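# Crank the pencil sharpener just over one clockwise turn

## Task

Rotate the pencil sharpener's handle clockwise, as seen from the handle's side, by slightly more than one complete revolution, so that the turn still counts once the robot lets go and stops holding anything in place.

## Robot and tools

Robot: a single six-joint arm (upper arm 428 mm, forearm 452 mm) with a two-finger Robotiq 140 gripper and one camera on the wrist, cam_wrist (504x504, fisheye). There is only one arm, so every motion command is one row of 9 numbers.

Frames. Results report the gripper point in the scene frame: origin on the table top under the arm base, +z up, +y to the left when facing along +x. end_effector_position is in metres and end_effector_quat_wxyz is the orientation. That point sits between the finger pads when closed; closed fingertips extend about 33 mm past it, open ones about 9 mm. In the gripper's own axes, the fingers point along +z and open and close along y. The printed position can be slightly off, more so at long reach. The base may be tilted relative to the table.

The row: [dx, dy, dz, rx, ry, rz, position, force_limit, speed], each a plain number in [-1, 1]. The first six are an offset, not a pose, expressed in the gripper's own axes and measured from the gripper pose shown in the most recent result that shows it (before any such result, or for a second call within one reply, from where the robot actually is when the action begins). Scale: 1.0 equals 0.6 m for dx, dy, dz and 180 degrees for the rotation; rx, ry, rz together form one rotation vector. All rows of one action are counted from that same reference, not chained. Sending all zeros is not a pause: it pulls the gripper back to the reference pose. position is absolute: +1 fully open (140 mm), pads touch near -0.8, -1 closes until blocked. force_limit runs from about 14 N (-1) through 60 N (0) to 107 N (+1). speed sets finger gap speed, about 30 mm/s (-1), 140 (0), 250 (+1).

Tools.
execute_actions {actions, pictures}: actions holds at most one item. An empty list just reports state (with pictures). An item {"rows": [...], "steps": n} runs up to 15 control steps of 1/30 s (default 15, minimum 3); each row lasts one step and the last row repeats if rows run out. An item {"steps": n} without rows is a wait of up to 300 steps, counted from the previous result, so your thinking time is included. pictures: true adds images to non-empty calls. The last 3 steps of an action run after its result is taken, while you compose your next reply.
move {target, speed}: target is one 9-number row as above (offset from the last shown pose). The gripper travels a straight path to it over 0.5 to 10 s; speed is in m/s from 0.002 to 0.5 (default 0.25), turning up to twice that in rad/s. Finger values are sent at the start. It does not avoid obstacles, may lag, stray or overshoot speed near full extension. Its result adds a move: line such as done, off_target, moving, held or fault, plus active limits (paced = pose clipped; held = some steps blocked, after which motion can jump quickly) and the distance left to target. Pictures included.
wait {seconds}: 0 to 10 s with no new command.
zoom_image {camera: "cam_wrist", region: [x0, y0, x1, y1]}: enlarges part of the latest wrist image, pixel coordinates from top-left, at most 504 by 504.
read_manual {section}: only licence texts; no motion.
finished_scene {scene}: ends the current scene (pass its number) and grades it; irreversible. The goal must hold afterwards.

Motion behaviour. Each control step the commanded pose is clipped to within 70 mm and 16 degrees of the measured one, then joints are driven by damped inverse kinematics, position taking priority over orientation. A far target may need several actions; after an action ends the arm only continues to the last clipped pose, so check the result and send the remainder. Joint speed caps: 2.62 rad/s waist and shoulder, 3.14 elbow, 3.93 for the three wrist joints, with 0.5 s to accelerate. Joint ranges (rad): waist ±3.491, shoulder ±3.140, elbow -1.187 to 4.328, forearm roll ±3.316, wrist pitch ±3.140, wrist roll ±3.927.

Result lines. A "pose unreachable" line means the clearance check (which treats the mount as part of the arm) altered or blocked the command; HELD flags each affected step. "Hand target" appears only when nothing is pending and shows where the controller is heading. Flange force is an estimated external force on the gripper, noisy, worst during acceleration, and may say no reading. object_status: 0 moving, 1 blocked while opening, 2 blocked while closing (a grip), 3 reached target or pads met. position_measured is in counts: 3 open, 230 pads touching. To squeeze harder while gripping, raise force_limit and nudge position between -1 and -0.98. Stopped fingers stay put until position changes by 0.01 or more. Closing pushes fingertips about 24 mm farther out, so allow clearance above surfaces.

Cautions. The arm is stiff: aiming even slightly beyond a firm contact, or hitting fast, can trigger a fault. A joint torque at its limit (144 N m for the first three joints, 36 N m for the wrist joints, held weight included) or 150 N of outside force halts the arm for 10 s and drops the rest of the call. Holding loads heats motors; a MOTOR HOT warning precedes an over-temperature brake stop. Avoid drops, slips, slams, hard pushes, and knocking the sharpener over; turn the crank smoothly along its circle rather than forcing it.

Each tool is called after ">>>" as name(argument=value, ...), one argument or row to a line, values as JSON.

## Session

I'll start by looking at the current state.

>>> execute_actions(
  actions=[],
)

Scene clock: 0.00 s of 4600.00 s.
end_effector_position=(+0.4456, -0.0976, +0.1851) position_measured=3 object_status=3 end_effector_quat_wxyz=(+0.153, -0.374, +0.879, -0.253)
Joint positions: [ 0.469 -0.429 -0.859  0.638 -0.918 -1.527]
Joint velocities: [-0.001 -0.     0.001  0.001  0.     0.001]
Flange force (N, the push that the arm receives, along the gripper's own x y z axes): no reading
Hand target: +0.446, -0.098, +0.185; +0.153, -0.374, +0.879, -0.253

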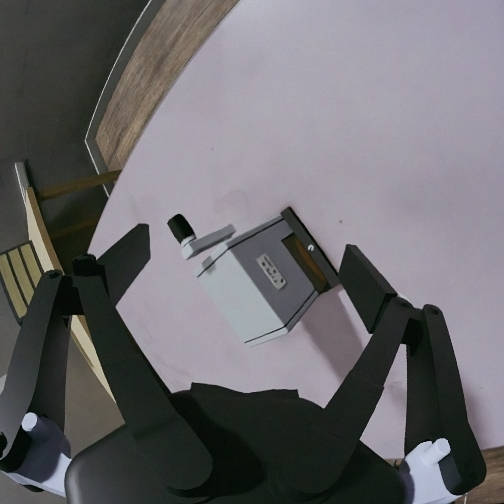

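>>> zoom_image(
  camera="cam_wrist",
  region=[140, 180, 360, 360],
)

Region (140, 180, 360, 360) of cam_wrist's 504x504 image, scaled by 2.291, with more detail than that image has; it fills the top 412 rows of this view, and the rest is white.

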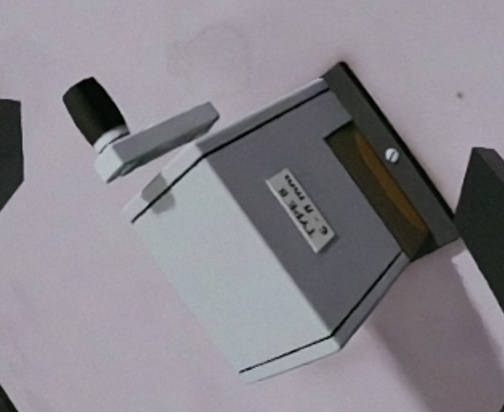

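>>> move(
  target=[0.243, -0.228, 0.121, -0.139, -0.357, -0.187, 1, 0, 0],
  speed=0.25,
)

Scene clock: 7.20 s of 4600.00 s.
end_effector_position=(+0.4619, -0.3079, +0.1923) position_measured=3 object_status=3 end_effector_quat_wxyz=(-0.435, +0.696, -0.556, -0.132)
Joint positions: [-0.843  0.611  0.453 -0.841 -1.887  1.037]
Joint velocities: [ 0.001  0.001 -0.     0.    -0.001 -0.001]
Flange force (N, the push that the arm receives, along the gripper's own x y z axes): [12.2 -10.0 -7.4]
Hand target: +0.462, -0.308, +0.192; -0.435, +0.696, -0.556, -0.132
Off the commanded pose: 0.004 m, 0 deg.
Kept back: nothing.
After step 90, 1.10 s passed at rest.
move: off_target
camera_calibration (this result's frames):
cam_wrist: T_world_to_cam=[[-0.843973, -0.0469646, -0.534326, 0.478239], [-0.523054, 0.292772, 0.800437, 0.184691], [0.118843, 0.955028, -0.271656, 0.465171], [0, 0, 0, 1]] pos_world=[0.444942, -0.475863, 0.234069]

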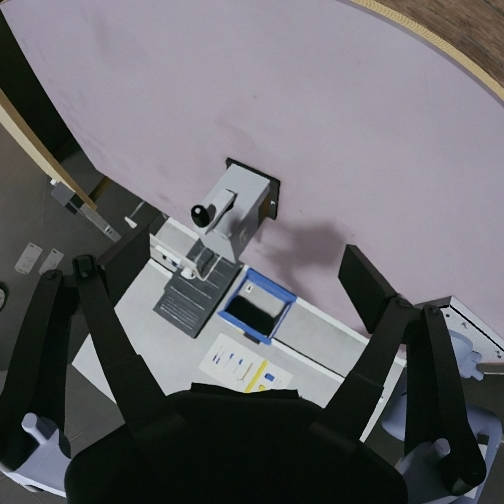

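>>> zoom_image(
  camera="cam_wrist",
  region=[160, 140, 310, 290],
)

Region (160, 140, 310, 290) of cam_wrist's 504x504 image, scaled by 3.360, with more detail than that image has.

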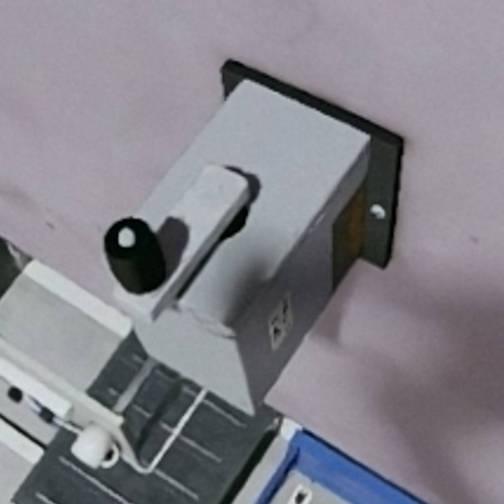

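>>> zoom_image(
  camera="cam_wrist",
  region=[180, 180, 250, 250],
)

Region (180, 180, 250, 250) of cam_wrist's 504x504 image, scaled by 7.200, with more detail than that image has.

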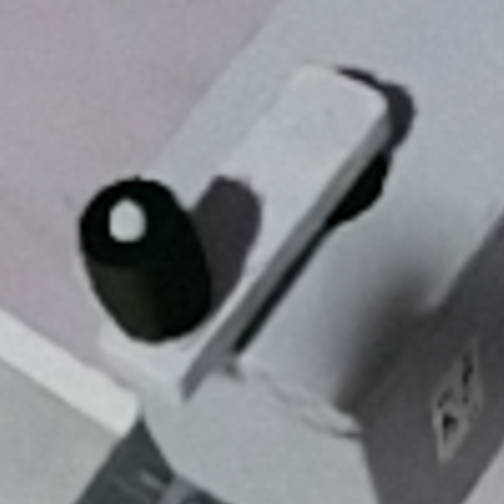

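>>> move(
  target=[0.0573, -0.079, 0.2445, -0.0811, -0.094, 0.1288, 1, 0, 0],
  speed=0.2,
)

Scene clock: 13.60 s of 4600.00 s.
end_effector_position=(+0.5597, -0.2210, +0.1048) position_measured=3 object_status=3 end_effector_quat_wxyz=(-0.385, +0.593, -0.593, -0.385)
Joint positions: [-0.63   1.006  0.796 -0.956 -2.078  0.512]
Joint velocities: [ 0.001  0.001  0.    -0.    -0.     0.   ]
Flange force (N, the push that the arm receives, along the gripper's own x y z axes): [7.5 -13.4 -8.7]
Hand target: +0.560, -0.221, +0.105; -0.385, +0.593, -0.593, -0.385
Off the commanded pose: 0.001 m, 0 deg.
Kept back: nothing.
After step 90, 1.63 s passed at rest.
move: done
camera_calibration (this result's frames):
cam_wrist: T_world_to_cam=[[-0.995208, -0.0149294, -0.0966326, 0.563954], [-0.0966115, -0.0021257, 0.99532, -0.0438235], [-0.0150649, 0.999886, 0.000673164, 0.403078], [0, 0, 0, 1]] pos_world=[0.56309, -0.394706, 0.0978434]

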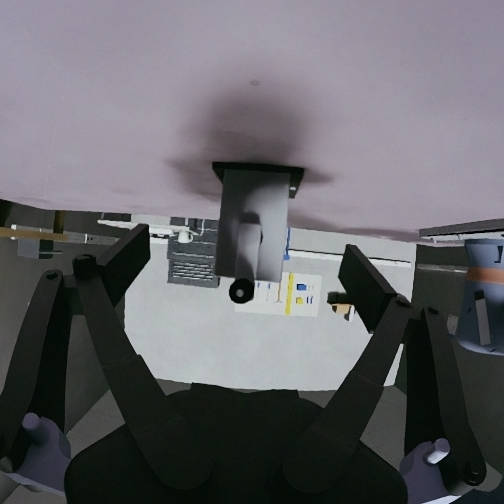

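>>> zoom_image(
  camera="cam_wrist",
  region=[180, 150, 340, 310],
)

Region (180, 150, 340, 310) of cam_wrist's 504x504 image, scaled by 3.150, with more detail than that image has.

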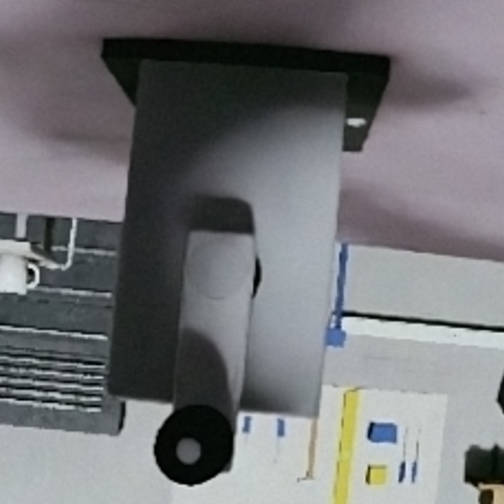

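>>> move(
  target=[-0.179, -0.0108, -0.036, -0.0243, 0.2276, -0.0239, 0.0, -0.5, 0],
  speed=0.2,
)

Scene clock: 18.30 s of 4600.00 s.
end_effector_position=(+0.5660, -0.1962, +0.2107) position_measured=129 object_status=3 end_effector_quat_wxyz=(-0.144, +0.725, -0.654, -0.162)
Joint positions: [-0.318  0.543  0.549 -0.407 -1.783  0.426]
Joint velocities: [-0.001 -0.001  0.002  0.002  0.001 -0.001]
Flange force (N, the push that the arm receives, along the gripper's own x y z axes): [7.1 -14.7 -7.2]
Hand target: +0.566, -0.196, +0.211; -0.144, +0.725, -0.654, -0.162
Off the commanded pose: 0.001 m, 0 deg.
Kept back: nothing.
move: done
camera_calibration (this result's frames):
cam_wrist: T_world_to_cam=[[-0.982081, -0.178708, -0.0598352, 0.53349], [-0.161905, 0.637555, 0.7532, 0.0649712], [-0.0964549, 0.749391, -0.655064, 0.513384], [0, 0, 0, 1]] pos_world=[0.583968, -0.330809, 0.319285]

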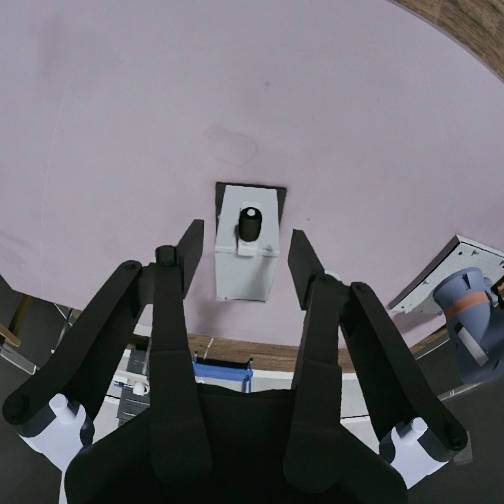

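>>> zoom_image(
  camera="cam_wrist",
  region=[180, 170, 320, 310],
)

Region (180, 170, 320, 310) of cam_wrist's 504x504 image, scaled by 3.600, with more detail than that image has.

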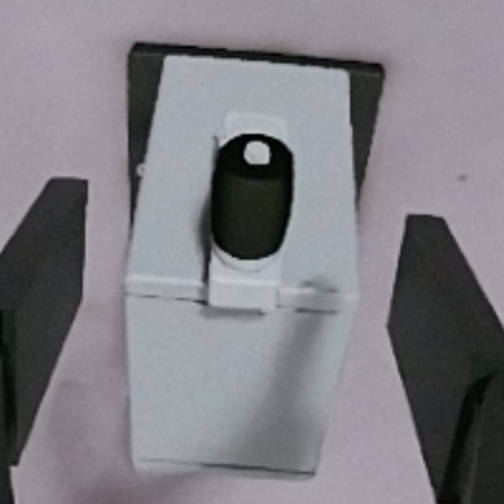

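>>> move(
  target=[0.0005, 0.0025, 0.1145, 0, 0, 0, 0.0, -0.5, 0],
  speed=0.1,
)

Scene clock: 21.93 s of 4600.00 s.
end_effector_position=(+0.5614, -0.1679, +0.1482) position_measured=129 object_status=3 end_effector_quat_wxyz=(-0.144, +0.725, -0.654, -0.162)
Joint positions: [-0.28   0.523  0.381 -0.407 -1.631  0.449]
Joint velocities: [-0.    -0.    -0.    -0.001 -0.002  0.   ]
Flange force (N, the push that the arm receives, along the gripper's own x y z axes): [5.5 -10.8 -3.5]
Hand target: +0.561, -0.168, +0.148; -0.144, +0.725, -0.654, -0.162
Off the commanded pose: 0.000 m, 0 deg.
Kept back: nothing.
move: done
camera_calibration (this result's frames):
cam_wrist: T_world_to_cam=[[-0.98217, -0.178214, -0.0598442, 0.530407], [-0.161584, 0.637581, 0.753247, 0.093032], [-0.0960834, 0.749487, -0.65501, 0.450661], [0, 0, 0, 1]] pos_world=[0.579284, -0.302554, 0.256853]

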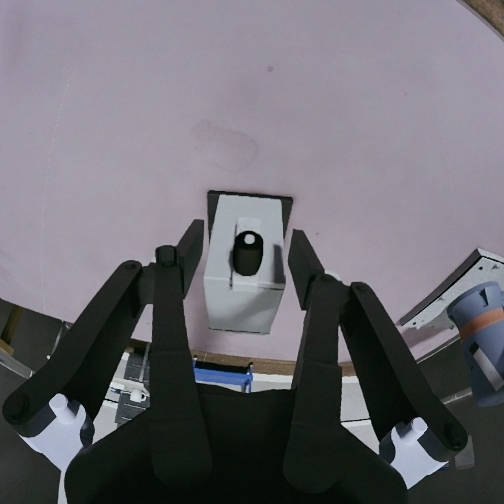

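>>> zoom_image(
  camera="cam_wrist",
  region=[180, 180, 320, 320],
)

Region (180, 180, 320, 320) of cam_wrist's 504x504 image, scaled by 3.600, with more detail than that image has.

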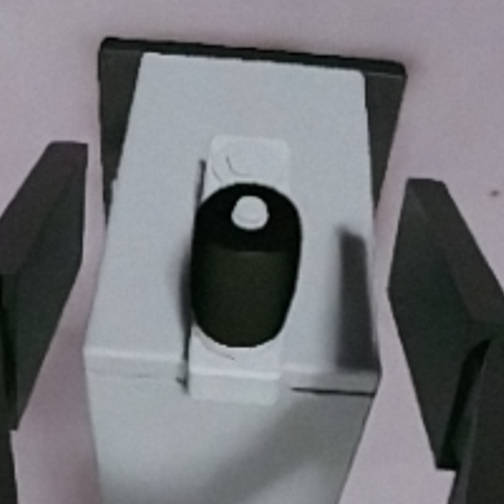

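>>> move(
  target=[0, 0.0025, 0, 0, 0, 0, -1, -0.6, -0.6],
  speed=0.01,
)

Scene clock: 24.07 s of 4600.00 s.
end_effector_position=(+0.5599, -0.1681, +0.1482) position_measured=199 object_status=2 end_effector_quat_wxyz=(-0.144, +0.725, -0.654, -0.162)
Joint positions: [-0.28   0.52   0.377 -0.406 -1.63   0.45 ]
Joint velocities: [-0.001 -0.     0.001 -0.    -0.001 -0.002]
Flange force (N, the push that the arm receives, along the gripper's own x y z axes): [4.9 -10.3 -6.2]
Hand target: +0.560, -0.168, +0.148; -0.144, +0.725, -0.654, -0.162
Off the commanded pose: 0.000 m, 0 deg.
Kept back: nothing.
move: done
camera_calibration (this result's frames):
cam_wrist: T_world_to_cam=[[-0.982164, -0.178239, -0.0598703, 0.528914], [-0.161626, 0.637623, 0.753202, 0.0929227], [-0.0960751, 0.749445, -0.655059, 0.450648], [0, 0, 0, 1]] pos_world=[0.577796, -0.302713, 0.256878]

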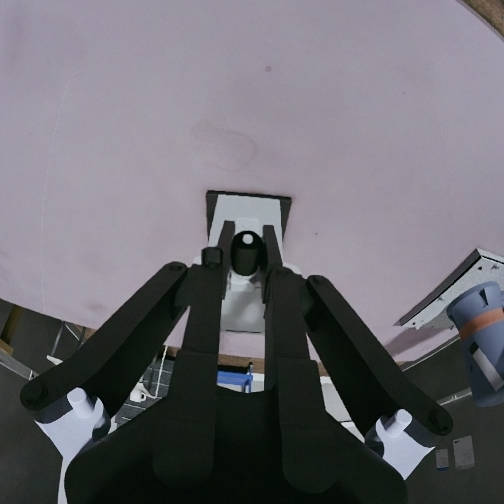

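>>> execute_actions(
  actions=[
    {"rows": [[0.00001,-0.00148,0.00001,0,0,0,-1,-0.6,-0.6],[0.00002,-0.00297,0.00005,0,0,0,-1,-0.6,-0.6],[0.00005,-0.00445,0.00011,0,0,0,-1,-0.6,-0.6],[0.00009,-0.00593,0.00019,0,0,0,-1,-0.6,-0.6],[0.00014,-0.00741,0.00029,0,0,0,-1,-0.6,-0.6],[0.0002,-0.00888,0.00042,0,0,0,-1,-0.6,-0.6],[0.00027,-0.01036,0.00057,0,0,0,-1,-0.6,-0.6],[0.00035,-0.01183,0.00075,0,0,0,-1,-0.6,-0.6],[0.00044,-0.0133,0.00095,0,0,0,-1,-0.6,-0.6],[0.00055,-0.01476,0.00117,0,0,0,-1,-0.6,-0.6],[0.00066,-0.01622,0.00142,0,0,0,-1,-0.6,-0.6],[0.00078,-0.01767,0.00168,0,0,0,-1,-0.6,-0.6]], "steps": 15},
  ],
  pictures=false,
)

Scene clock: 27.60 s of 4600.00 s.
end_effector_position=(+0.5691, -0.1672, +0.1474) position_measured=199 object_status=2 end_effector_quat_wxyz=(-0.144, +0.725, -0.654, -0.162)
Joint positions: [-0.275  0.539  0.403 -0.408 -1.635  0.442]
Joint velocities: [ 0.017  0.054  0.071 -0.004 -0.008 -0.02 ]
Flange force (N, the push that the arm receives, along the gripper's own x y z axes): [2.8 -12.5 -6.5]
Steps of this call (steps 1 to 90: nothing new was sent; then 0.13 s passed at rest; steps 91 to 102: the first 12 steps of this action). Readings (end_effector_position | what the end effector reports):
91: (+0.5599, -0.1681, +0.1482) | position_measured=199 object_status=2
92: (+0.5600, -0.1681, +0.1480) | position_measured=199 object_status=2
94: (+0.5618, -0.1682, +0.1480) | position_measured=199 object_status=2
98: (+0.5655, -0.1677, +0.1479) | position_measured=199 object_status=2
102: the state above

>>> execute_actions(
  actions=[],
)

Scene clock: 27.70 s of 4600.00 s.
end_effector_position=(+0.5704, -0.1670, +0.1471) position_measured=199 object_status=2 end_effector_quat_wxyz=(-0.144, +0.725, -0.654, -0.162)
Joint positions: [-0.274  0.542  0.407 -0.408 -1.635  0.441]
Joint velocities: [ 0.002  0.001  0.003  0.002 -0.    -0.002]
Flange force (N, the push that the arm receives, along the gripper's own x y z axes): [1.5 -11.8 -5.1]
Hand target: +0.570, -0.167, +0.147; -0.144, +0.725, -0.654, -0.162
Off the commanded pose: 0.000 m, 0 deg.
Kept back: nothing.
Steps of this call (steps 1 to 3: the last 3 steps of your previous action). Readings (end_effector_position | what the end effector reports):
1: (+0.5699, -0.1671, +0.1472) | position_measured=199 object_status=2
2: (+0.5704, -0.1670, +0.1471) | position_measured=199 object_status=2
3: the state above
camera_calibration (this result's frames):
cam_wrist: T_world_to_cam=[[-0.982163, -0.178247, -0.0598601, 0.539349], [-0.161626, 0.637632, 0.753195, 0.0947959], [-0.0960863, 0.749435, -0.655068, 0.45014], [0, 0, 0, 1]] pos_world=[0.588302, -0.301658, 0.255758]

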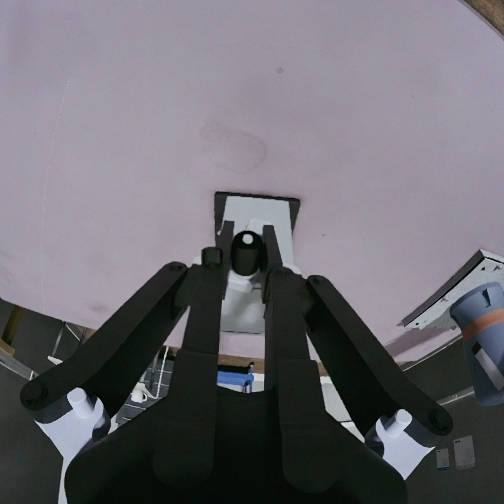

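>>> execute_actions(
  actions=[
    {"rows": [[0.00029,-0.00289,0.00061,0,0,0,-1,-0.6,-0.6],[0.00061,-0.00576,0.00130,0,0,0,-1,-0.6,-0.6],[0.00098,-0.00860,0.00209,0,0,0,-1,-0.6,-0.6],[0.00139,-0.01140,0.00297,0,0,0,-1,-0.6,-0.6],[0.00184,-0.01417,0.00393,0,0,0,-1,-0.6,-0.6],[0.00233,-0.01690,0.00498,0,0,0,-1,-0.6,-0.6],[0.00286,-0.01959,0.00612,0,0,0,-1,-0.6,-0.6],[0.00342,-0.02223,0.00734,0,0,0,-1,-0.6,-0.6],[0.00403,-0.02483,0.00864,0,0,0,-1,-0.6,-0.6],[0.00468,-0.02737,0.01003,0,0,0,-1,-0.6,-0.6],[0.00536,-0.02986,0.01149,0,0,0,-1,-0.6,-0.6],[0.00608,-0.03229,0.01303,0,0,0,-1,-0.6,-0.6],[0.00683,-0.03466,0.01465,0,0,0,-1,-0.6,-0.6],[0.00762,-0.03697,0.01634,0,0,0,-1,-0.6,-0.6]], "steps": 15},
  ],
  pictures=false,
)

>>> wait(
  seconds=0.1,
)

Scene clock: 31.33 s of 4600.00 s.
end_effector_position=(+0.5872, -0.1653, +0.1401) position_measured=199 object_status=2 end_effector_quat_wxyz=(-0.144, +0.725, -0.654, -0.162)
Joint positions: [-0.264  0.579  0.448 -0.41  -1.635  0.43 ]
Joint velocities: [ 0.028  0.106  0.098 -0.005  0.017 -0.022]
Flange force (N, the push that the arm receives, along the gripper's own x y z axes): [-2.0 -15.0 -8.4]
Steps of this call (steps 1 to 90: nothing new was sent; then 0.23 s passed at rest; steps 91 to 102: the first 12 steps of this action). Readings (end_effector_position | what the end effector reports):
91: (+0.5705, -0.1670, +0.1471) | position_measured=199 object_status=2
92: (+0.5714, -0.1670, +0.1469) | position_measured=199 object_status=2
94: (+0.5744, -0.1666, +0.1461) | position_measured=199 object_status=2
98: (+0.5809, -0.1659, +0.1436) | position_measured=199 object_status=2
102: the state above

Scene clock: 31.53 s of 4600.00 s.
end_effector_position=(+0.5925, -0.1648, +0.1363) position_measured=199 object_status=2 end_effector_quat_wxyz=(-0.144, +0.725, -0.654, -0.162)
Joint positions: [-0.26   0.592  0.459 -0.41  -1.632  0.428]
Joint velocities: [ 0.001  0.001 -0.     0.     0.001 -0.001]
Flange force (N, the push that the arm receives, along the gripper's own x y z axes): [-3.5 -17.4 -7.9]
Hand target: +0.592, -0.165, +0.136; -0.144, +0.725, -0.654, -0.162
Off the commanded pose: 0.000 m, 0 deg.
Kept back: nothing.
Steps of this call (steps 1 to 3: the last 3 steps of your previous action; steps 4 to 6: nothing new was sent). Readings (end_effector_position | what the end effector reports):
1: (+0.5886, -0.1651, +0.1392) | position_measured=199 object_status=2
2: (+0.5901, -0.1650, +0.1381) | position_measured=199 object_status=2
4: (+0.5923, -0.1648, +0.1363) | position_measured=199 object_status=2
6: the state above
camera_calibration (this result's frames):
cam_wrist: T_world_to_cam=[[-0.982153, -0.178265, -0.0599681, 0.560762], [-0.161715, 0.637589, 0.753212, 0.105107], [-0.0960366, 0.749468, -0.655038, 0.443427], [0, 0, 0, 1]] pos_world=[0.610337, -0.299384, 0.244921]

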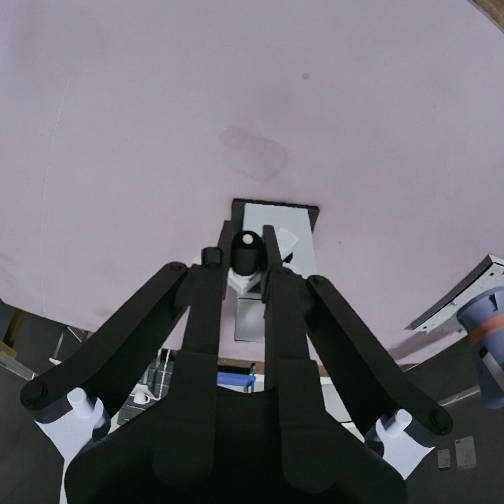

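>>> zoom_image(
  camera="cam_wrist",
  region=[180, 180, 340, 340],
)

Region (180, 180, 340, 340) of cam_wrist's 504x504 image, scaled by 3.150, with more detail than that image has.

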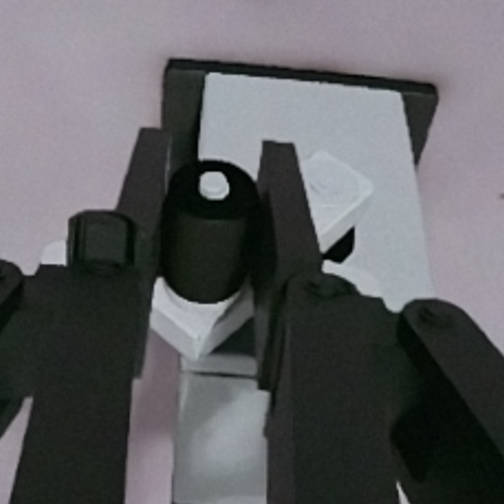

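>>> execute_actions(
  actions=[
    {"rows": [[0.00083,-0.00224,0.00177,0,0,0,-1,-0.6,-0.6],[0.00168,-0.00441,0.00360,0,0,0,-1,-0.6,-0.6],[0.00257,-0.00650,0.00550,0,0,0,-1,-0.6,-0.6],[0.00348,-0.00853,0.00747,0,0,0,-1,-0.6,-0.6],[0.00443,-0.01047,0.00950,0,0,0,-1,-0.6,-0.6],[0.00541,-0.01234,0.01159,0,0,0,-1,-0.6,-0.6],[0.00641,-0.01413,0.01374,0,0,0,-1,-0.6,-0.6],[0.00743,-0.01583,0.01594,0,0,0,-1,-0.6,-0.6],[0.00849,-0.01744,0.01819,0,0,0,-1,-0.6,-0.6],[0.00956,-0.01897,0.02050,0,0,0,-1,-0.6,-0.6],[0.01066,-0.02041,0.02285,0,0,0,-1,-0.6,-0.6],[0.01177,-0.02176,0.02525,0,0,0,-1,-0.6,-0.6],[0.01291,-0.02301,0.02768,0,0,0,-1,-0.6,-0.6],[0.01406,-0.02417,0.03016,0,0,0,-1,-0.6,-0.6],[0.01523,-0.02523,0.03267,0,0,0,-1,-0.6,-0.6]], "steps": 15},
  ],
  pictures=false,
)

>>> wait(
  seconds=0.15,
)

Scene clock: 32.93 s of 4600.00 s.
end_effector_position=(+0.6041, -0.1636, +0.1221) position_measured=199 object_status=2 end_effector_quat_wxyz=(-0.144, +0.725, -0.654, -0.162)
Joint positions: [-0.254  0.625  0.478 -0.412 -1.617  0.427]
Joint velocities: [ 0.016  0.082  0.024 -0.001  0.059  0.013]
Flange force (N, the push that the arm receives, along the gripper's own x y z axes): [-8.9 -20.6 -4.1]
Steps of this call (steps 1 to 30: nothing new was sent; steps 31 to 42: the first 12 steps of this action). Readings (end_effector_position | what the end effector reports):
31: (+0.5925, -0.1648, +0.1362) | position_measured=199 object_status=2
32: (+0.5929, -0.1649, +0.1358) | position_measured=199 object_status=2
34: (+0.5954, -0.1646, +0.1334) | position_measured=199 object_status=2
38: (+0.6001, -0.1640, +0.1281) | position_measured=199 object_status=2
42: the state above

Scene clock: 33.20 s of 4600.00 s.
end_effector_position=(+0.6074, -0.1632, +0.1147) position_measured=199 object_status=2 end_effector_quat_wxyz=(-0.144, +0.725, -0.654, -0.162)
Joint positions: [-0.251  0.636  0.479 -0.412 -1.606  0.43 ]
Joint velocities: [-0.    -0.    -0.001  0.001 -0.001  0.001]
Flange force (N, the push that the arm receives, along the gripper's own x y z axes): [-7.2 -27.9 -4.6]
Hand target: +0.607, -0.163, +0.115; -0.144, +0.725, -0.654, -0.162
Off the commanded pose: 0.000 m, 0 deg.
Kept back: nothing.
Steps of this call (steps 1 to 3: the last 3 steps of your previous action; steps 4 to 8: nothing new was sent). Readings (end_effector_position | what the end effector reports):
1: (+0.6049, -0.1635, +0.1205) | position_measured=199 object_status=2
2: (+0.6057, -0.1634, +0.1189) | position_measured=199 object_status=2
4: (+0.6071, -0.1633, +0.1157) | position_measured=199 object_status=2
8: the state above
camera_calibration (this result's frames):
cam_wrist: T_world_to_cam=[[-0.982165, -0.1782, -0.0599657, 0.574478], [-0.16166, 0.637518, 0.753284, 0.122791], [-0.0960058, 0.749544, -0.654955, 0.429544], [0, 0, 0, 1]] pos_world=[0.625322, -0.297872, 0.223285]

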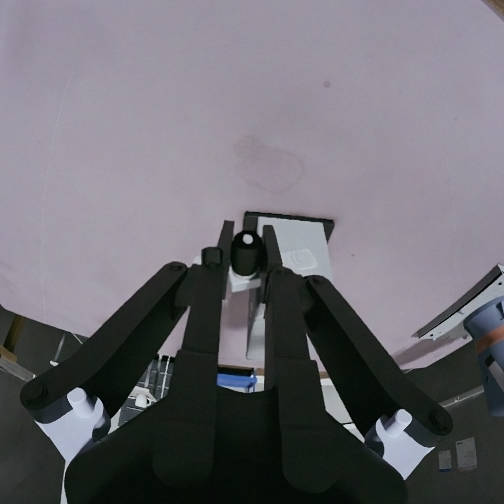

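>>> execute_actions(
  actions=[
    {"rows": [[-0.0009,-0.0008,0.0001,0,0,0,-1,-0.6,-0.6],[-0.00175,-0.00157,0.00018,0,0,0,-1,-0.6,-0.6]], "steps": 12},
  ],
  pictures=false,
)

Scene clock: 34.10 s of 4600.00 s.
end_effector_position=(+0.6082, -0.1623, +0.1150) position_measured=199 object_status=2 end_effector_quat_wxyz=(-0.144, +0.725, -0.654, -0.162)
Joint positions: [-0.25   0.637  0.481 -0.412 -1.607  0.427]
Joint velocities: [ 0.001  0.    -0.    -0.003 -0.001  0.001]
Flange force (N, the push that the arm receives, along the gripper's own x y z axes): [4.9 -14.8 -5.4]
Steps of this call (steps 1 to 18: nothing new was sent; steps 19 to 27: the first 9 steps of this action). Readings (end_effector_position | what the end effector reports):
19: (+0.6074, -0.1633, +0.1147) | position_measured=199 object_status=2
20: (+0.6076, -0.1630, +0.1148) | position_measured=199 object_status=2
22: (+0.6081, -0.1625, +0.1149) | position_measured=199 object_status=2
26: (+0.6082, -0.1624, +0.1150) | position_measured=199 object_status=2
27: the state above

>>> execute_actions(
  actions=[
    {"rows": [[0.00141,-0.00205,0.00367,0,0,0,-1,-0.6,-0.6],[0.00321,-0.00333,0.00759,0,0,0,-1,-0.6,-0.6],[0.00504,-0.00438,0.01156,0,0,0,-1,-0.6,-0.6],[0.00690,-0.00519,0.01556,0,0,0,-1,-0.6,-0.6],[0.00877,-0.00578,0.01961,0,0,0,-1,-0.6,-0.6],[0.01065,-0.00613,0.02367,0,0,0,-1,-0.6,-0.6],[0.01255,-0.00625,0.02774,0,0,0,-1,-0.6,-0.6],[0.01445,-0.00613,0.03181,0,0,0,-1,-0.6,-0.6],[0.01635,-0.00578,0.03587,0,0,0,-1,-0.6,-0.6],[0.01824,-0.00519,0.03990,0,0,0,-1,-0.6,-0.6],[0.02012,-0.00438,0.04390,0,0,0,-1,-0.6,-0.6],[0.02199,-0.00333,0.04785,0,0,0,-1,-0.6,-0.6],[0.02383,-0.00205,0.05175,0,0,0,-1,-0.6,-0.6],[0.02564,-0.00055,0.05558,0,0,0,-1,-0.6,-0.6],[0.02742,0.00117,0.05933,0,0,0,-1,-0.6,-0.6]], "steps": 15},
  ],
  pictures=false,
)

>>> wait(
  seconds=0.15,
)

Scene clock: 36.17 s of 4600.00 s.
end_effector_position=(+0.6111, -0.1617, +0.0879) position_measured=199 object_status=2 end_effector_quat_wxyz=(-0.144, +0.725, -0.654, -0.162)
Joint positions: [-0.247  0.661  0.457 -0.412 -1.562  0.444]
Joint velocities: [-0.001  0.031 -0.127  0.003  0.14   0.068]
Flange force (N, the push that the arm receives, along the gripper's own x y z axes): [7.3 -8.8 -4.5]
Off your previous action's commanded pose: 0.000 m, 0 deg at its last step (step 3 of this call).
Steps of this call (steps 1 to 3: the last 3 steps of your previous action; steps 4 to 50: nothing new was sent; steps 51 to 62: the first 12 steps of this action). Readings (end_effector_position | what the end effector reports):
51: (+0.6083, -0.1621, +0.1150) | position_measured=199 object_status=2
52: (+0.6088, -0.1621, +0.1140) | position_measured=199 object_status=2
54: (+0.6106, -0.1620, +0.1093) | position_measured=199 object_status=2
58: (+0.6118, -0.1618, +0.0985) | position_measured=199 object_status=2
62: the state above

Scene clock: 36.43 s of 4600.00 s.
end_effector_position=(+0.6074, -0.1623, +0.0758) position_measured=199 object_status=2 end_effector_quat_wxyz=(-0.144, +0.725, -0.654, -0.162)
Joint positions: [-0.249  0.664  0.433 -0.412 -1.539  0.457]
Joint velocities: [-0.002  0.     0.    -0.     0.001 -0.   ]
Flange force (N, the push that the arm receives, along the gripper's own x y z axes): [10.4 -15.7 -2.8]
Hand target: +0.607, -0.162, +0.076; -0.144, +0.725, -0.654, -0.162
Off the commanded pose: 0.000 m, 0 deg.
Kept back: nothing.
Steps of this call (steps 1 to 3: the last 3 steps of your previous action; steps 4 to 8: nothing new was sent). Readings (end_effector_position | what the end effector reports):
1: (+0.6106, -0.1617, +0.0853) | position_measured=199 object_status=2
2: (+0.6099, -0.1617, +0.0828) | position_measured=199 object_status=2
4: (+0.6082, -0.1620, +0.0778) | position_measured=199 object_status=2
8: the state above
camera_calibration (this result's frames):
cam_wrist: T_world_to_cam=[[-0.982203, -0.178173, -0.0594367, 0.572256], [-0.161255, 0.637668, 0.753244, 0.151242], [-0.0963067, 0.749423, -0.65505, 0.403521], [0, 0, 0, 1]] pos_world=[0.625321, -0.296889, 0.184417]

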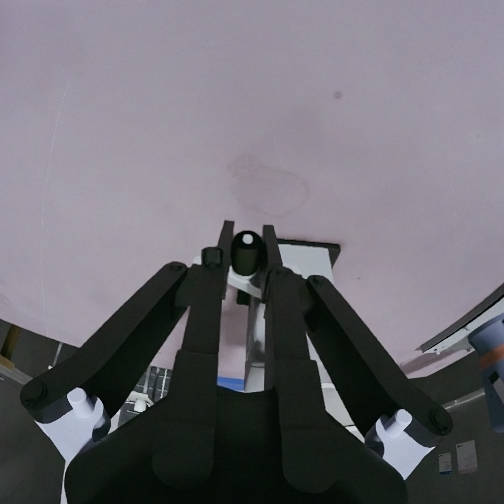

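>>> execute_actions(
  actions=[
    {"rows": [[0.00225,0.00158,0.00377,0,0,0,-1,-0.6,-0.6],[0.00395,0.00373,0.00735,0,0,0,-1,-0.6,-0.6],[0.00559,0.00608,0.01082,0,0,0,-1,-0.6,-0.6],[0.00719,0.00863,0.01417,0,0,0,-1,-0.6,-0.6],[0.00873,0.01137,0.01739,0,0,0,-1,-0.6,-0.6],[0.01021,0.0143,0.02048,0,0,0,-1,-0.6,-0.6],[0.01163,0.0174,0.02342,0,0,0,-1,-0.6,-0.6],[0.01297,0.02066,0.02621,0,0,0,-1,-0.6,-0.6],[0.01424,0.02408,0.02885,0,0,0,-1,-0.6,-0.6],[0.01544,0.02766,0.03132,0,0,0,-1,-0.6,-0.6],[0.01656,0.03137,0.03361,0,0,0,-1,-0.6,-0.6],[0.01759,0.0352,0.03572,0,0,0,-1,-0.6,-0.6],[0.01855,0.03916,0.03765,0,0,0,-1,-0.6,-0.6],[0.01941,0.04322,0.03938,0,0,0,-1,-0.6,-0.6],[0.02019,0.04738,0.04092,0,0,0,-1,-0.6,-0.6]], "steps": 15},
  ],
  pictures=false,
)

>>> wait(
  seconds=0.15,
)

Scene clock: 38.43 s of 4600.00 s.
end_effector_position=(+0.5907, -0.1645, +0.0549) position_measured=199 object_status=2 end_effector_quat_wxyz=(-0.144, +0.725, -0.654, -0.162)
Joint positions: [-0.259  0.65   0.362 -0.411 -1.49   0.488]
Joint velocities: [-0.037 -0.077 -0.236  0.003  0.131  0.095]
Flange force (N, the push that the arm receives, along the gripper's own x y z axes): [6.7 -14.4 0.8]
Steps of this call (steps 1 to 48: nothing new was sent; steps 49 to 60: the first 12 steps of this action). Readings (end_effector_position | what the end effector reports):
49: (+0.6074, -0.1624, +0.0758) | position_measured=199 object_status=2
50: (+0.6070, -0.1625, +0.0748) | position_measured=199 object_status=2
52: (+0.6048, -0.1628, +0.0703) | position_measured=199 object_status=2
56: (+0.5986, -0.1635, +0.0619) | position_measured=199 object_status=2
60: the state above

Scene clock: 38.70 s of 4600.00 s.
end_effector_position=(+0.5792, -0.1659, +0.0485) position_measured=199 object_status=2 end_effector_quat_wxyz=(-0.144, +0.725, -0.654, -0.162)
Joint positions: [-0.266  0.635  0.321 -0.411 -1.47   0.504]
Joint velocities: [ 0.    -0.    -0.    -0.001  0.002  0.   ]
Flange force (N, the push that the arm receives, along the gripper's own x y z axes): [9.5 -14.5 2.4]
Hand target: +0.579, -0.166, +0.049; -0.144, +0.725, -0.654, -0.162
Off the commanded pose: 0.000 m, 0 deg.
Kept back: nothing.
Steps of this call (steps 1 to 3: the last 3 steps of your previous action; steps 4 to 8: nothing new was sent). Readings (end_effector_position | what the end effector reports):
1: (+0.5885, -0.1647, +0.0533) | position_measured=199 object_status=2
2: (+0.5862, -0.1650, +0.0520) | position_measured=199 object_status=2
4: (+0.5815, -0.1656, +0.0495) | position_measured=199 object_status=2
8: the state above
camera_calibration (this result's frames):
cam_wrist: T_world_to_cam=[[-0.982259, -0.177961, -0.0591423, 0.542324], [-0.16088, 0.637605, 0.753378, 0.169279], [-0.0963627, 0.749526, -0.654923, 0.38567], [0, 0, 0, 1]] pos_world=[0.5971, -0.30049, 0.157128]

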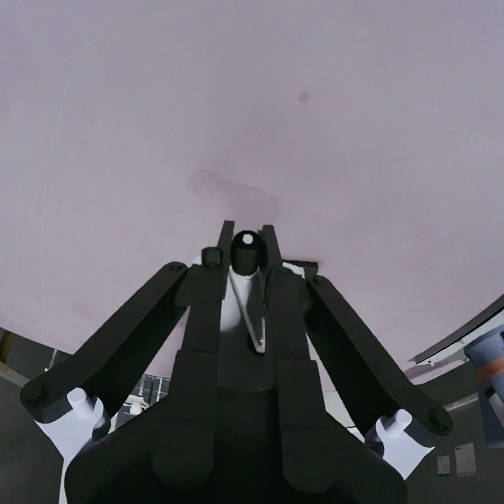

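>>> execute_actions(
  actions=[
    {"rows": [[0.0009,0.00443,0.00205,0,0,0,-1,-0.6,-0.6],[0.00149,0.00876,0.00319,0,0,0,-1,-0.6,-0.6],[0.00198,0.01315,0.00412,0,0,0,-1,-0.6,-0.6],[0.00238,0.0176,0.00485,0,0,0,-1,-0.6,-0.6],[0.00268,0.02208,0.00536,0,0,0,-1,-0.6,-0.6],[0.00288,0.02658,0.00565,0,0,0,-1,-0.6,-0.6],[0.00298,0.0311,0.00574,0,0,0,-1,-0.6,-0.6],[0.00298,0.03562,0.00561,0,0,0,-1,-0.6,-0.6],[0.00288,0.04012,0.00526,0,0,0,-1,-0.6,-0.6],[0.00268,0.0446,0.00471,0,0,0,-1,-0.6,-0.6],[0.00238,0.04905,0.00394,0,0,0,-1,-0.6,-0.6],[0.00199,0.05344,0.00295,0,0,0,-1,-0.6,-0.6],[0.00148,0.05777,0.00177,0,0,0,-1,-0.6,-0.6],[0.0009,0.06203,0.00038,0,0,0,-1,-0.6,-0.6],[0.00022,0.06621,-0.0012,0,0,0,-1,-0.6,-0.6]], "steps": 15},
  ],
  pictures=false,
)

>>> wait(
  seconds=0.15,
)

Scene clock: 40.47 s of 4600.00 s.
end_effector_position=(+0.5523, -0.1688, +0.0454) position_measured=199 object_status=2 end_effector_quat_wxyz=(-0.144, +0.725, -0.654, -0.162)
Joint positions: [-0.283  0.59   0.242 -0.408 -1.445  0.533]
Joint velocities: [-0.053 -0.153 -0.212  0.009  0.035  0.07 ]
Flange force (N, the push that the arm receives, along the gripper's own x y z axes): [14.7 -14.5 1.6]
Steps of this call (steps 1 to 41: nothing new was sent; steps 42 to 53: the first 12 steps of this action). Readings (end_effector_position | what the end effector reports):
42: (+0.5791, -0.1658, +0.0485) | position_measured=199 object_status=2
43: (+0.5782, -0.1658, +0.0481) | position_measured=199 object_status=2
45: (+0.5737, -0.1662, +0.0464) | position_measured=199 object_status=2
49: (+0.5632, -0.1676, +0.0448) | position_measured=199 object_status=2
53: the state above

Scene clock: 40.73 s of 4600.00 s.
end_effector_position=(+0.5398, -0.1703, +0.0491) position_measured=199 object_status=2 end_effector_quat_wxyz=(-0.144, +0.725, -0.654, -0.162)
Joint positions: [-0.292  0.564  0.211 -0.407 -1.442  0.543]
Joint velocities: [-0.001 -0.    -0.001  0.001  0.001 -0.001]
Flange force (N, the push that the arm receives, along the gripper's own x y z axes): [14.5 -8.9 1.9]
Hand target: +0.540, -0.170, +0.049; -0.144, +0.725, -0.654, -0.162
Off the commanded pose: 0.000 m, 0 deg.
Kept back: nothing.
Steps of this call (steps 1 to 3: the last 3 steps of your previous action; steps 4 to 8: nothing new was sent). Readings (end_effector_position | what the end effector reports):
1: (+0.5496, -0.1692, +0.0459) | position_measured=199 object_status=2
2: (+0.5470, -0.1695, +0.0466) | position_measured=199 object_status=2
4: (+0.5419, -0.1701, +0.0483) | position_measured=199 object_status=2
8: the state above
camera_calibration (this result's frames):
cam_wrist: T_world_to_cam=[[-0.982286, -0.177849, -0.0590227, 0.502923], [-0.160708, 0.637573, 0.753441, 0.165238], [-0.0963672, 0.74958, -0.654861, 0.385612], [0, 0, 0, 1]] pos_world=[0.55773, -0.304954, 0.157708]

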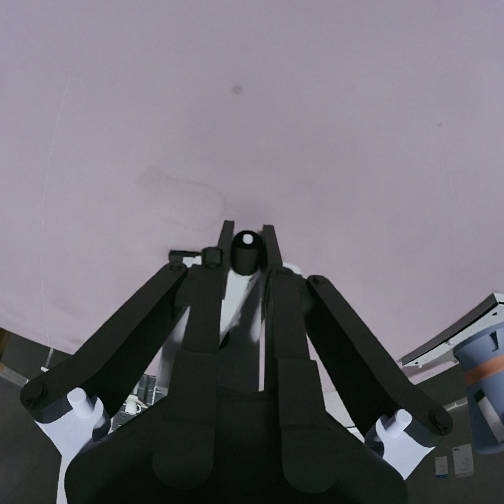

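>>> execute_actions(
  actions=[
    {"rows": [[-0.00016,0.00409,-0.00204,0,0,0,-1,-0.6,-0.6],[-0.00101,0.00806,-0.00402,0,0,0,-1,-0.6,-0.6],[-0.00196,0.01191,-0.00619,0,0,0,-1,-0.6,-0.6],[-0.00298,0.01564,-0.00853,0,0,0,-1,-0.6,-0.6],[-0.00409,0.01922,-0.01105,0,0,0,-1,-0.6,-0.6],[-0.00529,0.02266,-0.01373,0,0,0,-1,-0.6,-0.6],[-0.00655,0.02594,-0.01658,0,0,0,-1,-0.6,-0.6],[-0.0079,0.02905,-0.01957,0,0,0,-1,-0.6,-0.6],[-0.00931,0.03198,-0.0227,0,0,0,-1,-0.6,-0.6],[-0.01079,0.03473,-0.02596,0,0,0,-1,-0.6,-0.6],[-0.01232,0.03729,-0.02936,0,0,0,-1,-0.6,-0.6],[-0.01392,0.03966,-0.03286,0,0,0,-1,-0.6,-0.6],[-0.01557,0.04181,-0.03648,0,0,0,-1,-0.6,-0.6],[-0.01726,0.04376,-0.04019,0,0,0,-1,-0.6,-0.6],[-0.01901,0.04549,-0.04398,0,0,0,-1,-0.6,-0.6]], "steps": 15},
  ],
  pictures=false,
)

>>> wait(
  seconds=0.15,
)

Scene clock: 42.57 s of 4600.00 s.
end_effector_position=(+0.5190, -0.1731, +0.0664) position_measured=199 object_status=2 end_effector_quat_wxyz=(-0.144, +0.725, -0.654, -0.162)
Joint positions: [-0.308  0.512  0.171 -0.402 -1.46   0.551]
Joint velocities: [-0.035 -0.145 -0.062  0.011 -0.089  0.   ]
Flange force (N, the push that the arm receives, along the gripper's own x y z axes): [10.9 1.9 6.9]
Steps of this call (steps 1 to 43: nothing new was sent; steps 44 to 55: the first 12 steps of this action). Readings (end_effector_position | what the end effector reports):
44: (+0.5397, -0.1703, +0.0492) | position_measured=199 object_status=2
45: (+0.5388, -0.1704, +0.0496) | position_measured=199 object_status=2
47: (+0.5346, -0.1711, +0.0519) | position_measured=199 object_status=2
51: (+0.5261, -0.1722, +0.0582) | position_measured=199 object_status=2
55: the state above

Scene clock: 42.83 s of 4600.00 s.
end_effector_position=(+0.5128, -0.1738, +0.0778) position_measured=199 object_status=2 end_effector_quat_wxyz=(-0.144, +0.725, -0.654, -0.162)
Joint positions: [-0.312  0.49   0.166 -0.4   -1.477  0.549]
Joint velocities: [-0.     0.     0.002 -0.002 -0.001  0.   ]
Flange force (N, the push that the arm receives, along the gripper's own x y z axes): [8.0 3.3 2.1]
Hand target: +0.513, -0.174, +0.078; -0.144, +0.725, -0.654, -0.162
Off the commanded pose: 0.000 m, 0 deg.
Kept back: nothing.
Steps of this call (steps 1 to 3: the last 3 steps of your previous action; steps 4 to 8: nothing new was sent). Readings (end_effector_position | what the end effector reports):
1: (+0.5174, -0.1733, +0.0687) | position_measured=199 object_status=2
2: (+0.5160, -0.1734, +0.0710) | position_measured=199 object_status=2
4: (+0.5136, -0.1737, +0.0759) | position_measured=199 object_status=2
8: the state above
camera_calibration (this result's frames):
cam_wrist: T_world_to_cam=[[-0.982268, -0.177943, -0.0590365, 0.477494], [-0.16079, 0.637629, 0.753376, 0.141609], [-0.0964149, 0.74951, -0.654935, 0.404445], [0, 0, 0, 1]] pos_world=[0.530791, -0.308463, 0.186389]

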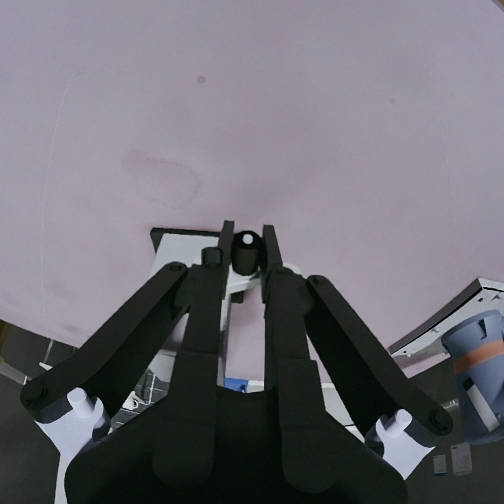

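>>> execute_actions(
  actions=[],
  pictures=false,
)

Scene clock: 43.40 s of 4600.00 s.
end_effector_position=(+0.5128, -0.1738, +0.0778) position_measured=199 object_status=2 end_effector_quat_wxyz=(-0.144, +0.725, -0.654, -0.162)
Joint positions: [-0.312  0.49   0.166 -0.401 -1.477  0.549]
Joint velocities: [-0.001 -0.    -0.     0.    -0.001 -0.002]
Flange force (N, the push that the arm receives, along the gripper's own x y z axes): [12.3 0.7 1.5]
Hand target: +0.513, -0.174, +0.078; -0.144, +0.725, -0.654, -0.162
Off the commanded pose: 0.000 m, 0 deg.
Kept back: nothing.
Steps of this call (steps 1 to 17: nothing new was sent). Readings (end_effector_position | what the end effector reports):
1: (+0.5128, -0.1738, +0.0778) | position_measured=199 object_status=2
2: (+0.5128, -0.1738, +0.0778) | position_measured=199 object_status=2
4: (+0.5128, -0.1738, +0.0778) | position_measured=199 object_status=2
8: (+0.5128, -0.1738, +0.0778) | position_measured=199 object_status=2
17: the state above

>>> execute_actions(
  actions=[
    {"rows": [[-0.0016,0.0021,-0.0040,0,0,0,-1,-0.6,-0.6],[-0.0034,0.0040,-0.0079,0,0,0,-1,-0.6,-0.6],[-0.0052,0.0056,-0.0119,0,0,0,-1,-0.6,-0.6],[-0.0071,0.0064,-0.0159,0,0,0,-1,-0.6,-0.6],[-0.0090,0.0070,-0.0200,0,0,0,-1,-0.6,-0.6],[-0.0109,0.0074,-0.0241,0,0,0,-1,-0.6,-0.6],[-0.0128,0.0075,-0.0282,0,0,0,-1,-0.6,-0.6],[-0.0147,0.0074,-0.0323,0,0,0,-1,-0.6,-0.6],[-0.0166,0.0070,-0.0363,0,0,0,-1,-0.6,-0.6],[-0.0185,0.0064,-0.0404,0,0,0,-1,-0.6,-0.6],[-0.0204,0.0056,-0.0444,0,0,0,-1,-0.6,-0.6],[-0.0223,0.0045,-0.0484,0,0,0,-1,-0.6,-0.6],[-0.0241,0.0032,-0.0523,0,0,0,-1,-0.6,-0.6],[-0.0260,0.0017,-0.0562,0,0,0,-1,-0.6,-0.6],[-0.0277,0.0000,-0.0599,0,0,0,-1,-0.6,-0.6]], "steps": 15},
  ],
  pictures=false,
)

>>> wait(
  seconds=0.15,
)

Scene clock: 45.03 s of 4600.00 s.
end_effector_position=(+0.5092, -0.1744, +0.1053) position_measured=199 object_status=2 end_effector_quat_wxyz=(-0.144, +0.725, -0.654, -0.162)
Joint positions: [-0.316  0.459  0.186 -0.399 -1.525  0.532]
Joint velocities: [-0.001 -0.044  0.123 -0.    -0.146 -0.072]
Flange force (N, the push that the arm receives, along the gripper's own x y z axes): [3.9 -11.5 -1.4]
Steps of this call (steps 1 to 37: nothing new was sent; steps 38 to 49: the first 12 steps of this action). Readings (end_effector_position | what the end effector reports):
38: (+0.5128, -0.1738, +0.0779) | position_measured=199 object_status=2
39: (+0.5124, -0.1738, +0.0791) | position_measured=199 object_status=2
41: (+0.5106, -0.1741, +0.0839) | position_measured=199 object_status=2
45: (+0.5085, -0.1742, +0.0945) | position_measured=199 object_status=2
49: the state above

Scene clock: 45.30 s of 4600.00 s.
end_effector_position=(+0.5129, -0.1739, +0.1174) position_measured=199 object_status=2 end_effector_quat_wxyz=(-0.144, +0.725, -0.654, -0.162)
Joint positions: [-0.313  0.455  0.209 -0.398 -1.549  0.52 ]
Joint velocities: [ 0.001 -0.     0.    -0.001 -0.001 -0.   ]
Flange force (N, the push that the arm receives, along the gripper's own x y z axes): [6.5 -13.3 -3.4]
Hand target: +0.513, -0.174, +0.117; -0.144, +0.725, -0.654, -0.162
Off the commanded pose: 0.000 m, 0 deg.
Kept back: nothing.
Steps of this call (steps 1 to 3: the last 3 steps of your previous action; steps 4 to 8: nothing new was sent). Readings (end_effector_position | what the end effector reports):
1: (+0.5097, -0.1744, +0.1079) | position_measured=199 object_status=2
2: (+0.5104, -0.1743, +0.1105) | position_measured=199 object_status=2
4: (+0.5121, -0.1741, +0.1155) | position_measured=199 object_status=2
8: the state above
camera_calibration (this result's frames):
cam_wrist: T_world_to_cam=[[-0.98224, -0.178023, -0.0592588, 0.47985], [-0.161022, 0.637695, 0.753271, 0.111968], [-0.0963107, 0.749435, -0.655035, 0.430354], [0, 0, 0, 1]] pos_world=[0.530805, -0.3085, 0.22599]

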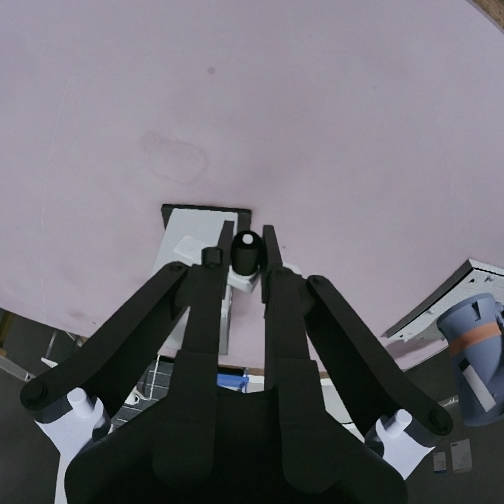

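>>> execute_actions(
  actions=[
    {"rows": [[-0.0023,-0.0026,-0.0049,0,0,0,-1,-0.6,-0.6],[-0.0045,-0.0056,-0.0096,0,0,0,-1,-0.6,-0.6],[-0.0067,-0.0090,-0.0141,0,0,0,-1,-0.6,-0.6],[-0.0087,-0.0128,-0.0184,0,0,0,-1,-0.6,-0.6],[-0.0107,-0.0168,-0.0225,0,0,0,-1,-0.6,-0.6],[-0.0125,-0.0212,-0.0262,0,0,0,-1,-0.6,-0.6],[-0.0142,-0.0258,-0.0297,0,0,0,-1,-0.6,-0.6],[-0.0158,-0.0308,-0.0329,0,0,0,-1,-0.6,-0.6],[-0.0172,-0.0359,-0.0357,0,0,0,-1,-0.6,-0.6],[-0.0185,-0.0413,-0.0383,0,0,0,-1,-0.6,-0.6],[-0.0196,-0.0468,-0.0405,0,0,0,-1,-0.6,-0.6],[-0.0205,-0.0525,-0.0423,0,0,0,-1,-0.6,-0.6],[-0.0213,-0.0584,-0.0438,0,0,0,-1,-0.6,-0.6],[-0.0219,-0.0643,-0.0448,0,0,0,-1,-0.6,-0.6],[-0.0224,-0.0703,-0.0456,0,0,0,-1,-0.6,-0.6]], "steps": 15},
  ],
  pictures=false,
)

>>> wait(
  seconds=0.15,
)

Scene clock: 47.53 s of 4600.00 s.
end_effector_position=(+0.5370, -0.1709, +0.1424) position_measured=199 object_status=2 end_effector_quat_wxyz=(-0.144, +0.725, -0.654, -0.162)
Joint positions: [-0.296  0.48   0.304 -0.402 -1.606  0.477]
Joint velocities: [ 0.062  0.143  0.321 -0.017 -0.134 -0.127]
Flange force (N, the push that the arm receives, along the gripper's own x y z axes): [1.1 -6.1 -8.8]
Steps of this call (steps 1 to 55: nothing new was sent; steps 56 to 67: the first 12 steps of this action). Readings (end_effector_position | what the end effector reports):
56: (+0.5129, -0.1738, +0.1174) | position_measured=199 object_status=2
57: (+0.5134, -0.1737, +0.1185) | position_measured=199 object_status=2
59: (+0.5165, -0.1734, +0.1241) | position_measured=199 object_status=2
63: (+0.5253, -0.1724, +0.1345) | position_measured=199 object_status=2
67: the state above

Scene clock: 47.80 s of 4600.00 s.
end_effector_position=(+0.5545, -0.1688, +0.1476) position_measured=199 object_status=2 end_effector_quat_wxyz=(-0.144, +0.725, -0.654, -0.162)
Joint positions: [-0.284  0.51   0.36  -0.405 -1.626  0.456]
Joint velocities: [ 0.001  0.     0.002  0.001  0.001 -0.001]
Flange force (N, the push that the arm receives, along the gripper's own x y z axes): [1.7 -10.1 -11.4]
Hand target: +0.555, -0.169, +0.148; -0.144, +0.725, -0.654, -0.162
Off the commanded pose: 0.000 m, 0 deg.
Kept back: nothing.
Steps of this call (steps 1 to 3: the last 3 steps of your previous action; steps 4 to 8: nothing new was sent). Readings (end_effector_position | what the end effector reports):
1: (+0.5402, -0.1706, +0.1439) | position_measured=199 object_status=2
2: (+0.5435, -0.1702, +0.1451) | position_measured=199 object_status=2
4: (+0.5505, -0.1693, +0.1469) | position_measured=199 object_status=2
8: the state above
camera_calibration (this result's frames):
cam_wrist: T_world_to_cam=[[-0.982165, -0.178277, -0.059736, 0.523449], [-0.161587, 0.637923, 0.752956, 0.0929947], [-0.0961277, 0.74918, -0.655354, 0.450267], [0, 0, 0, 1]] pos_world=[0.572423, -0.303336, 0.256332]

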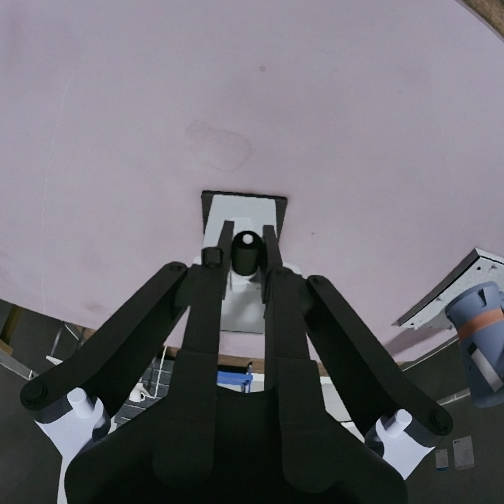

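>>> execute_actions(
  actions=[
    {"rows": [[-0.0005,-0.0064,-0.0007,0,0,0,-1,-0.6,-0.6],[-0.0006,-0.0124,-0.0012,0,0,0,-1,-0.6,-0.6],[-0.0005,-0.0185,-0.0008,0,0,0,-1,-0.6,-0.6],[-0.0002,-0.0245,0.0001,0,0,0,-1,-0.6,-0.6],[0.0002,-0.0304,0.0012,0,0,0,-1,-0.6,-0.6],[0.0009,-0.0363,0.0028,0,0,0,-1,-0.6,-0.6],[0.0017,-0.0420,0.0047,0,0,0,-1,-0.6,-0.6],[0.0026,-0.0475,0.0070,0,0,0,-1,-0.6,-0.6],[0.0038,-0.0529,0.0096,0,0,0,-1,-0.6,-0.6],[0.0051,-0.0580,0.0125,0,0,0,-1,-0.6,-0.6],[0.0065,-0.0630,0.0158,0,0,0,-1,-0.6,-0.6],[0.0081,-0.0676,0.0193,0,0,0,-1,-0.6,-0.6],[0.0098,-0.0720,0.0231,0,0,0,-1,-0.6,-0.6],[0.0117,-0.0760,0.0272,0,0,0,-1,-0.6,-0.6]], "steps": 15},
  ],
  pictures=false,
)

>>> wait(
  seconds=0.15,
)

Scene clock: 49.07 s of 4600.00 s.
end_effector_position=(+0.5887, -0.1647, +0.1394) position_measured=199 object_status=2 end_effector_quat_wxyz=(-0.144, +0.725, -0.654, -0.162)
Joint positions: [-0.262  0.582  0.451 -0.41  -1.634  0.429]
Joint velocities: [ 0.055  0.218  0.198 -0.011  0.044 -0.044]
Flange force (N, the push that the arm receives, along the gripper's own x y z axes): [0.6 -9.8 -7.6]
Steps of this call (steps 1 to 26: nothing new was sent; steps 27 to 38: the first 12 steps of this action). Readings (end_effector_position | what the end effector reports):
27: (+0.5546, -0.1688, +0.1477) | position_measured=199 object_status=2
28: (+0.5557, -0.1687, +0.1478) | position_measured=199 object_status=2
30: (+0.5617, -0.1680, +0.1482) | position_measured=199 object_status=2
34: (+0.5758, -0.1663, +0.1457) | position_measured=199 object_status=2
38: the state above

Scene clock: 49.33 s of 4600.00 s.
end_effector_position=(+0.5997, -0.1636, +0.1298) position_measured=199 object_status=2 end_effector_quat_wxyz=(-0.144, +0.725, -0.654, -0.162)
Joint positions: [-0.255  0.61   0.473 -0.411 -1.626  0.425]
Joint velocities: [-0.002  0.    -0.    -0.     0.     0.   ]
Flange force (N, the push that the arm receives, along the gripper's own x y z axes): [1.0 -11.3 -2.5]
Hand target: +0.600, -0.164, +0.130; -0.144, +0.725, -0.654, -0.162
Off the commanded pose: 0.000 m, 0 deg.
Kept back: nothing.
Steps of this call (steps 1 to 3: the last 3 steps of your previous action; steps 4 to 8: nothing new was sent). Readings (end_effector_position | what the end effector reports):
1: (+0.5917, -0.1644, +0.1372) | position_measured=199 object_status=2
2: (+0.5945, -0.1641, +0.1349) | position_measured=199 object_status=2
4: (+0.5990, -0.1636, +0.1303) | position_measured=199 object_status=2
8: the state above
camera_calibration (this result's frames):
cam_wrist: T_world_to_cam=[[-0.982153, -0.178341, -0.0597486, 0.567627], [-0.161635, 0.637882, 0.752981, 0.110407], [-0.0961746, 0.7492, -0.655324, 0.439087], [0, 0, 0, 1]] pos_world=[0.617571, -0.29816, 0.238525]

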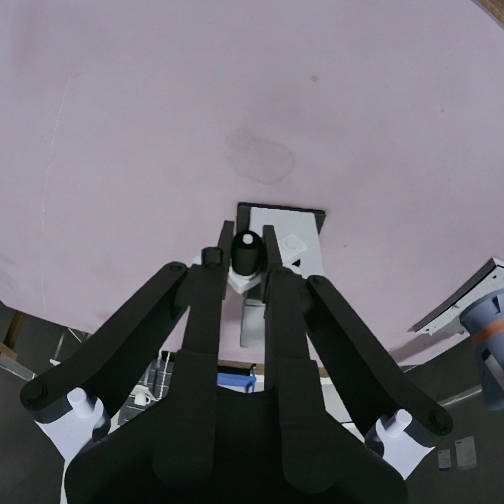

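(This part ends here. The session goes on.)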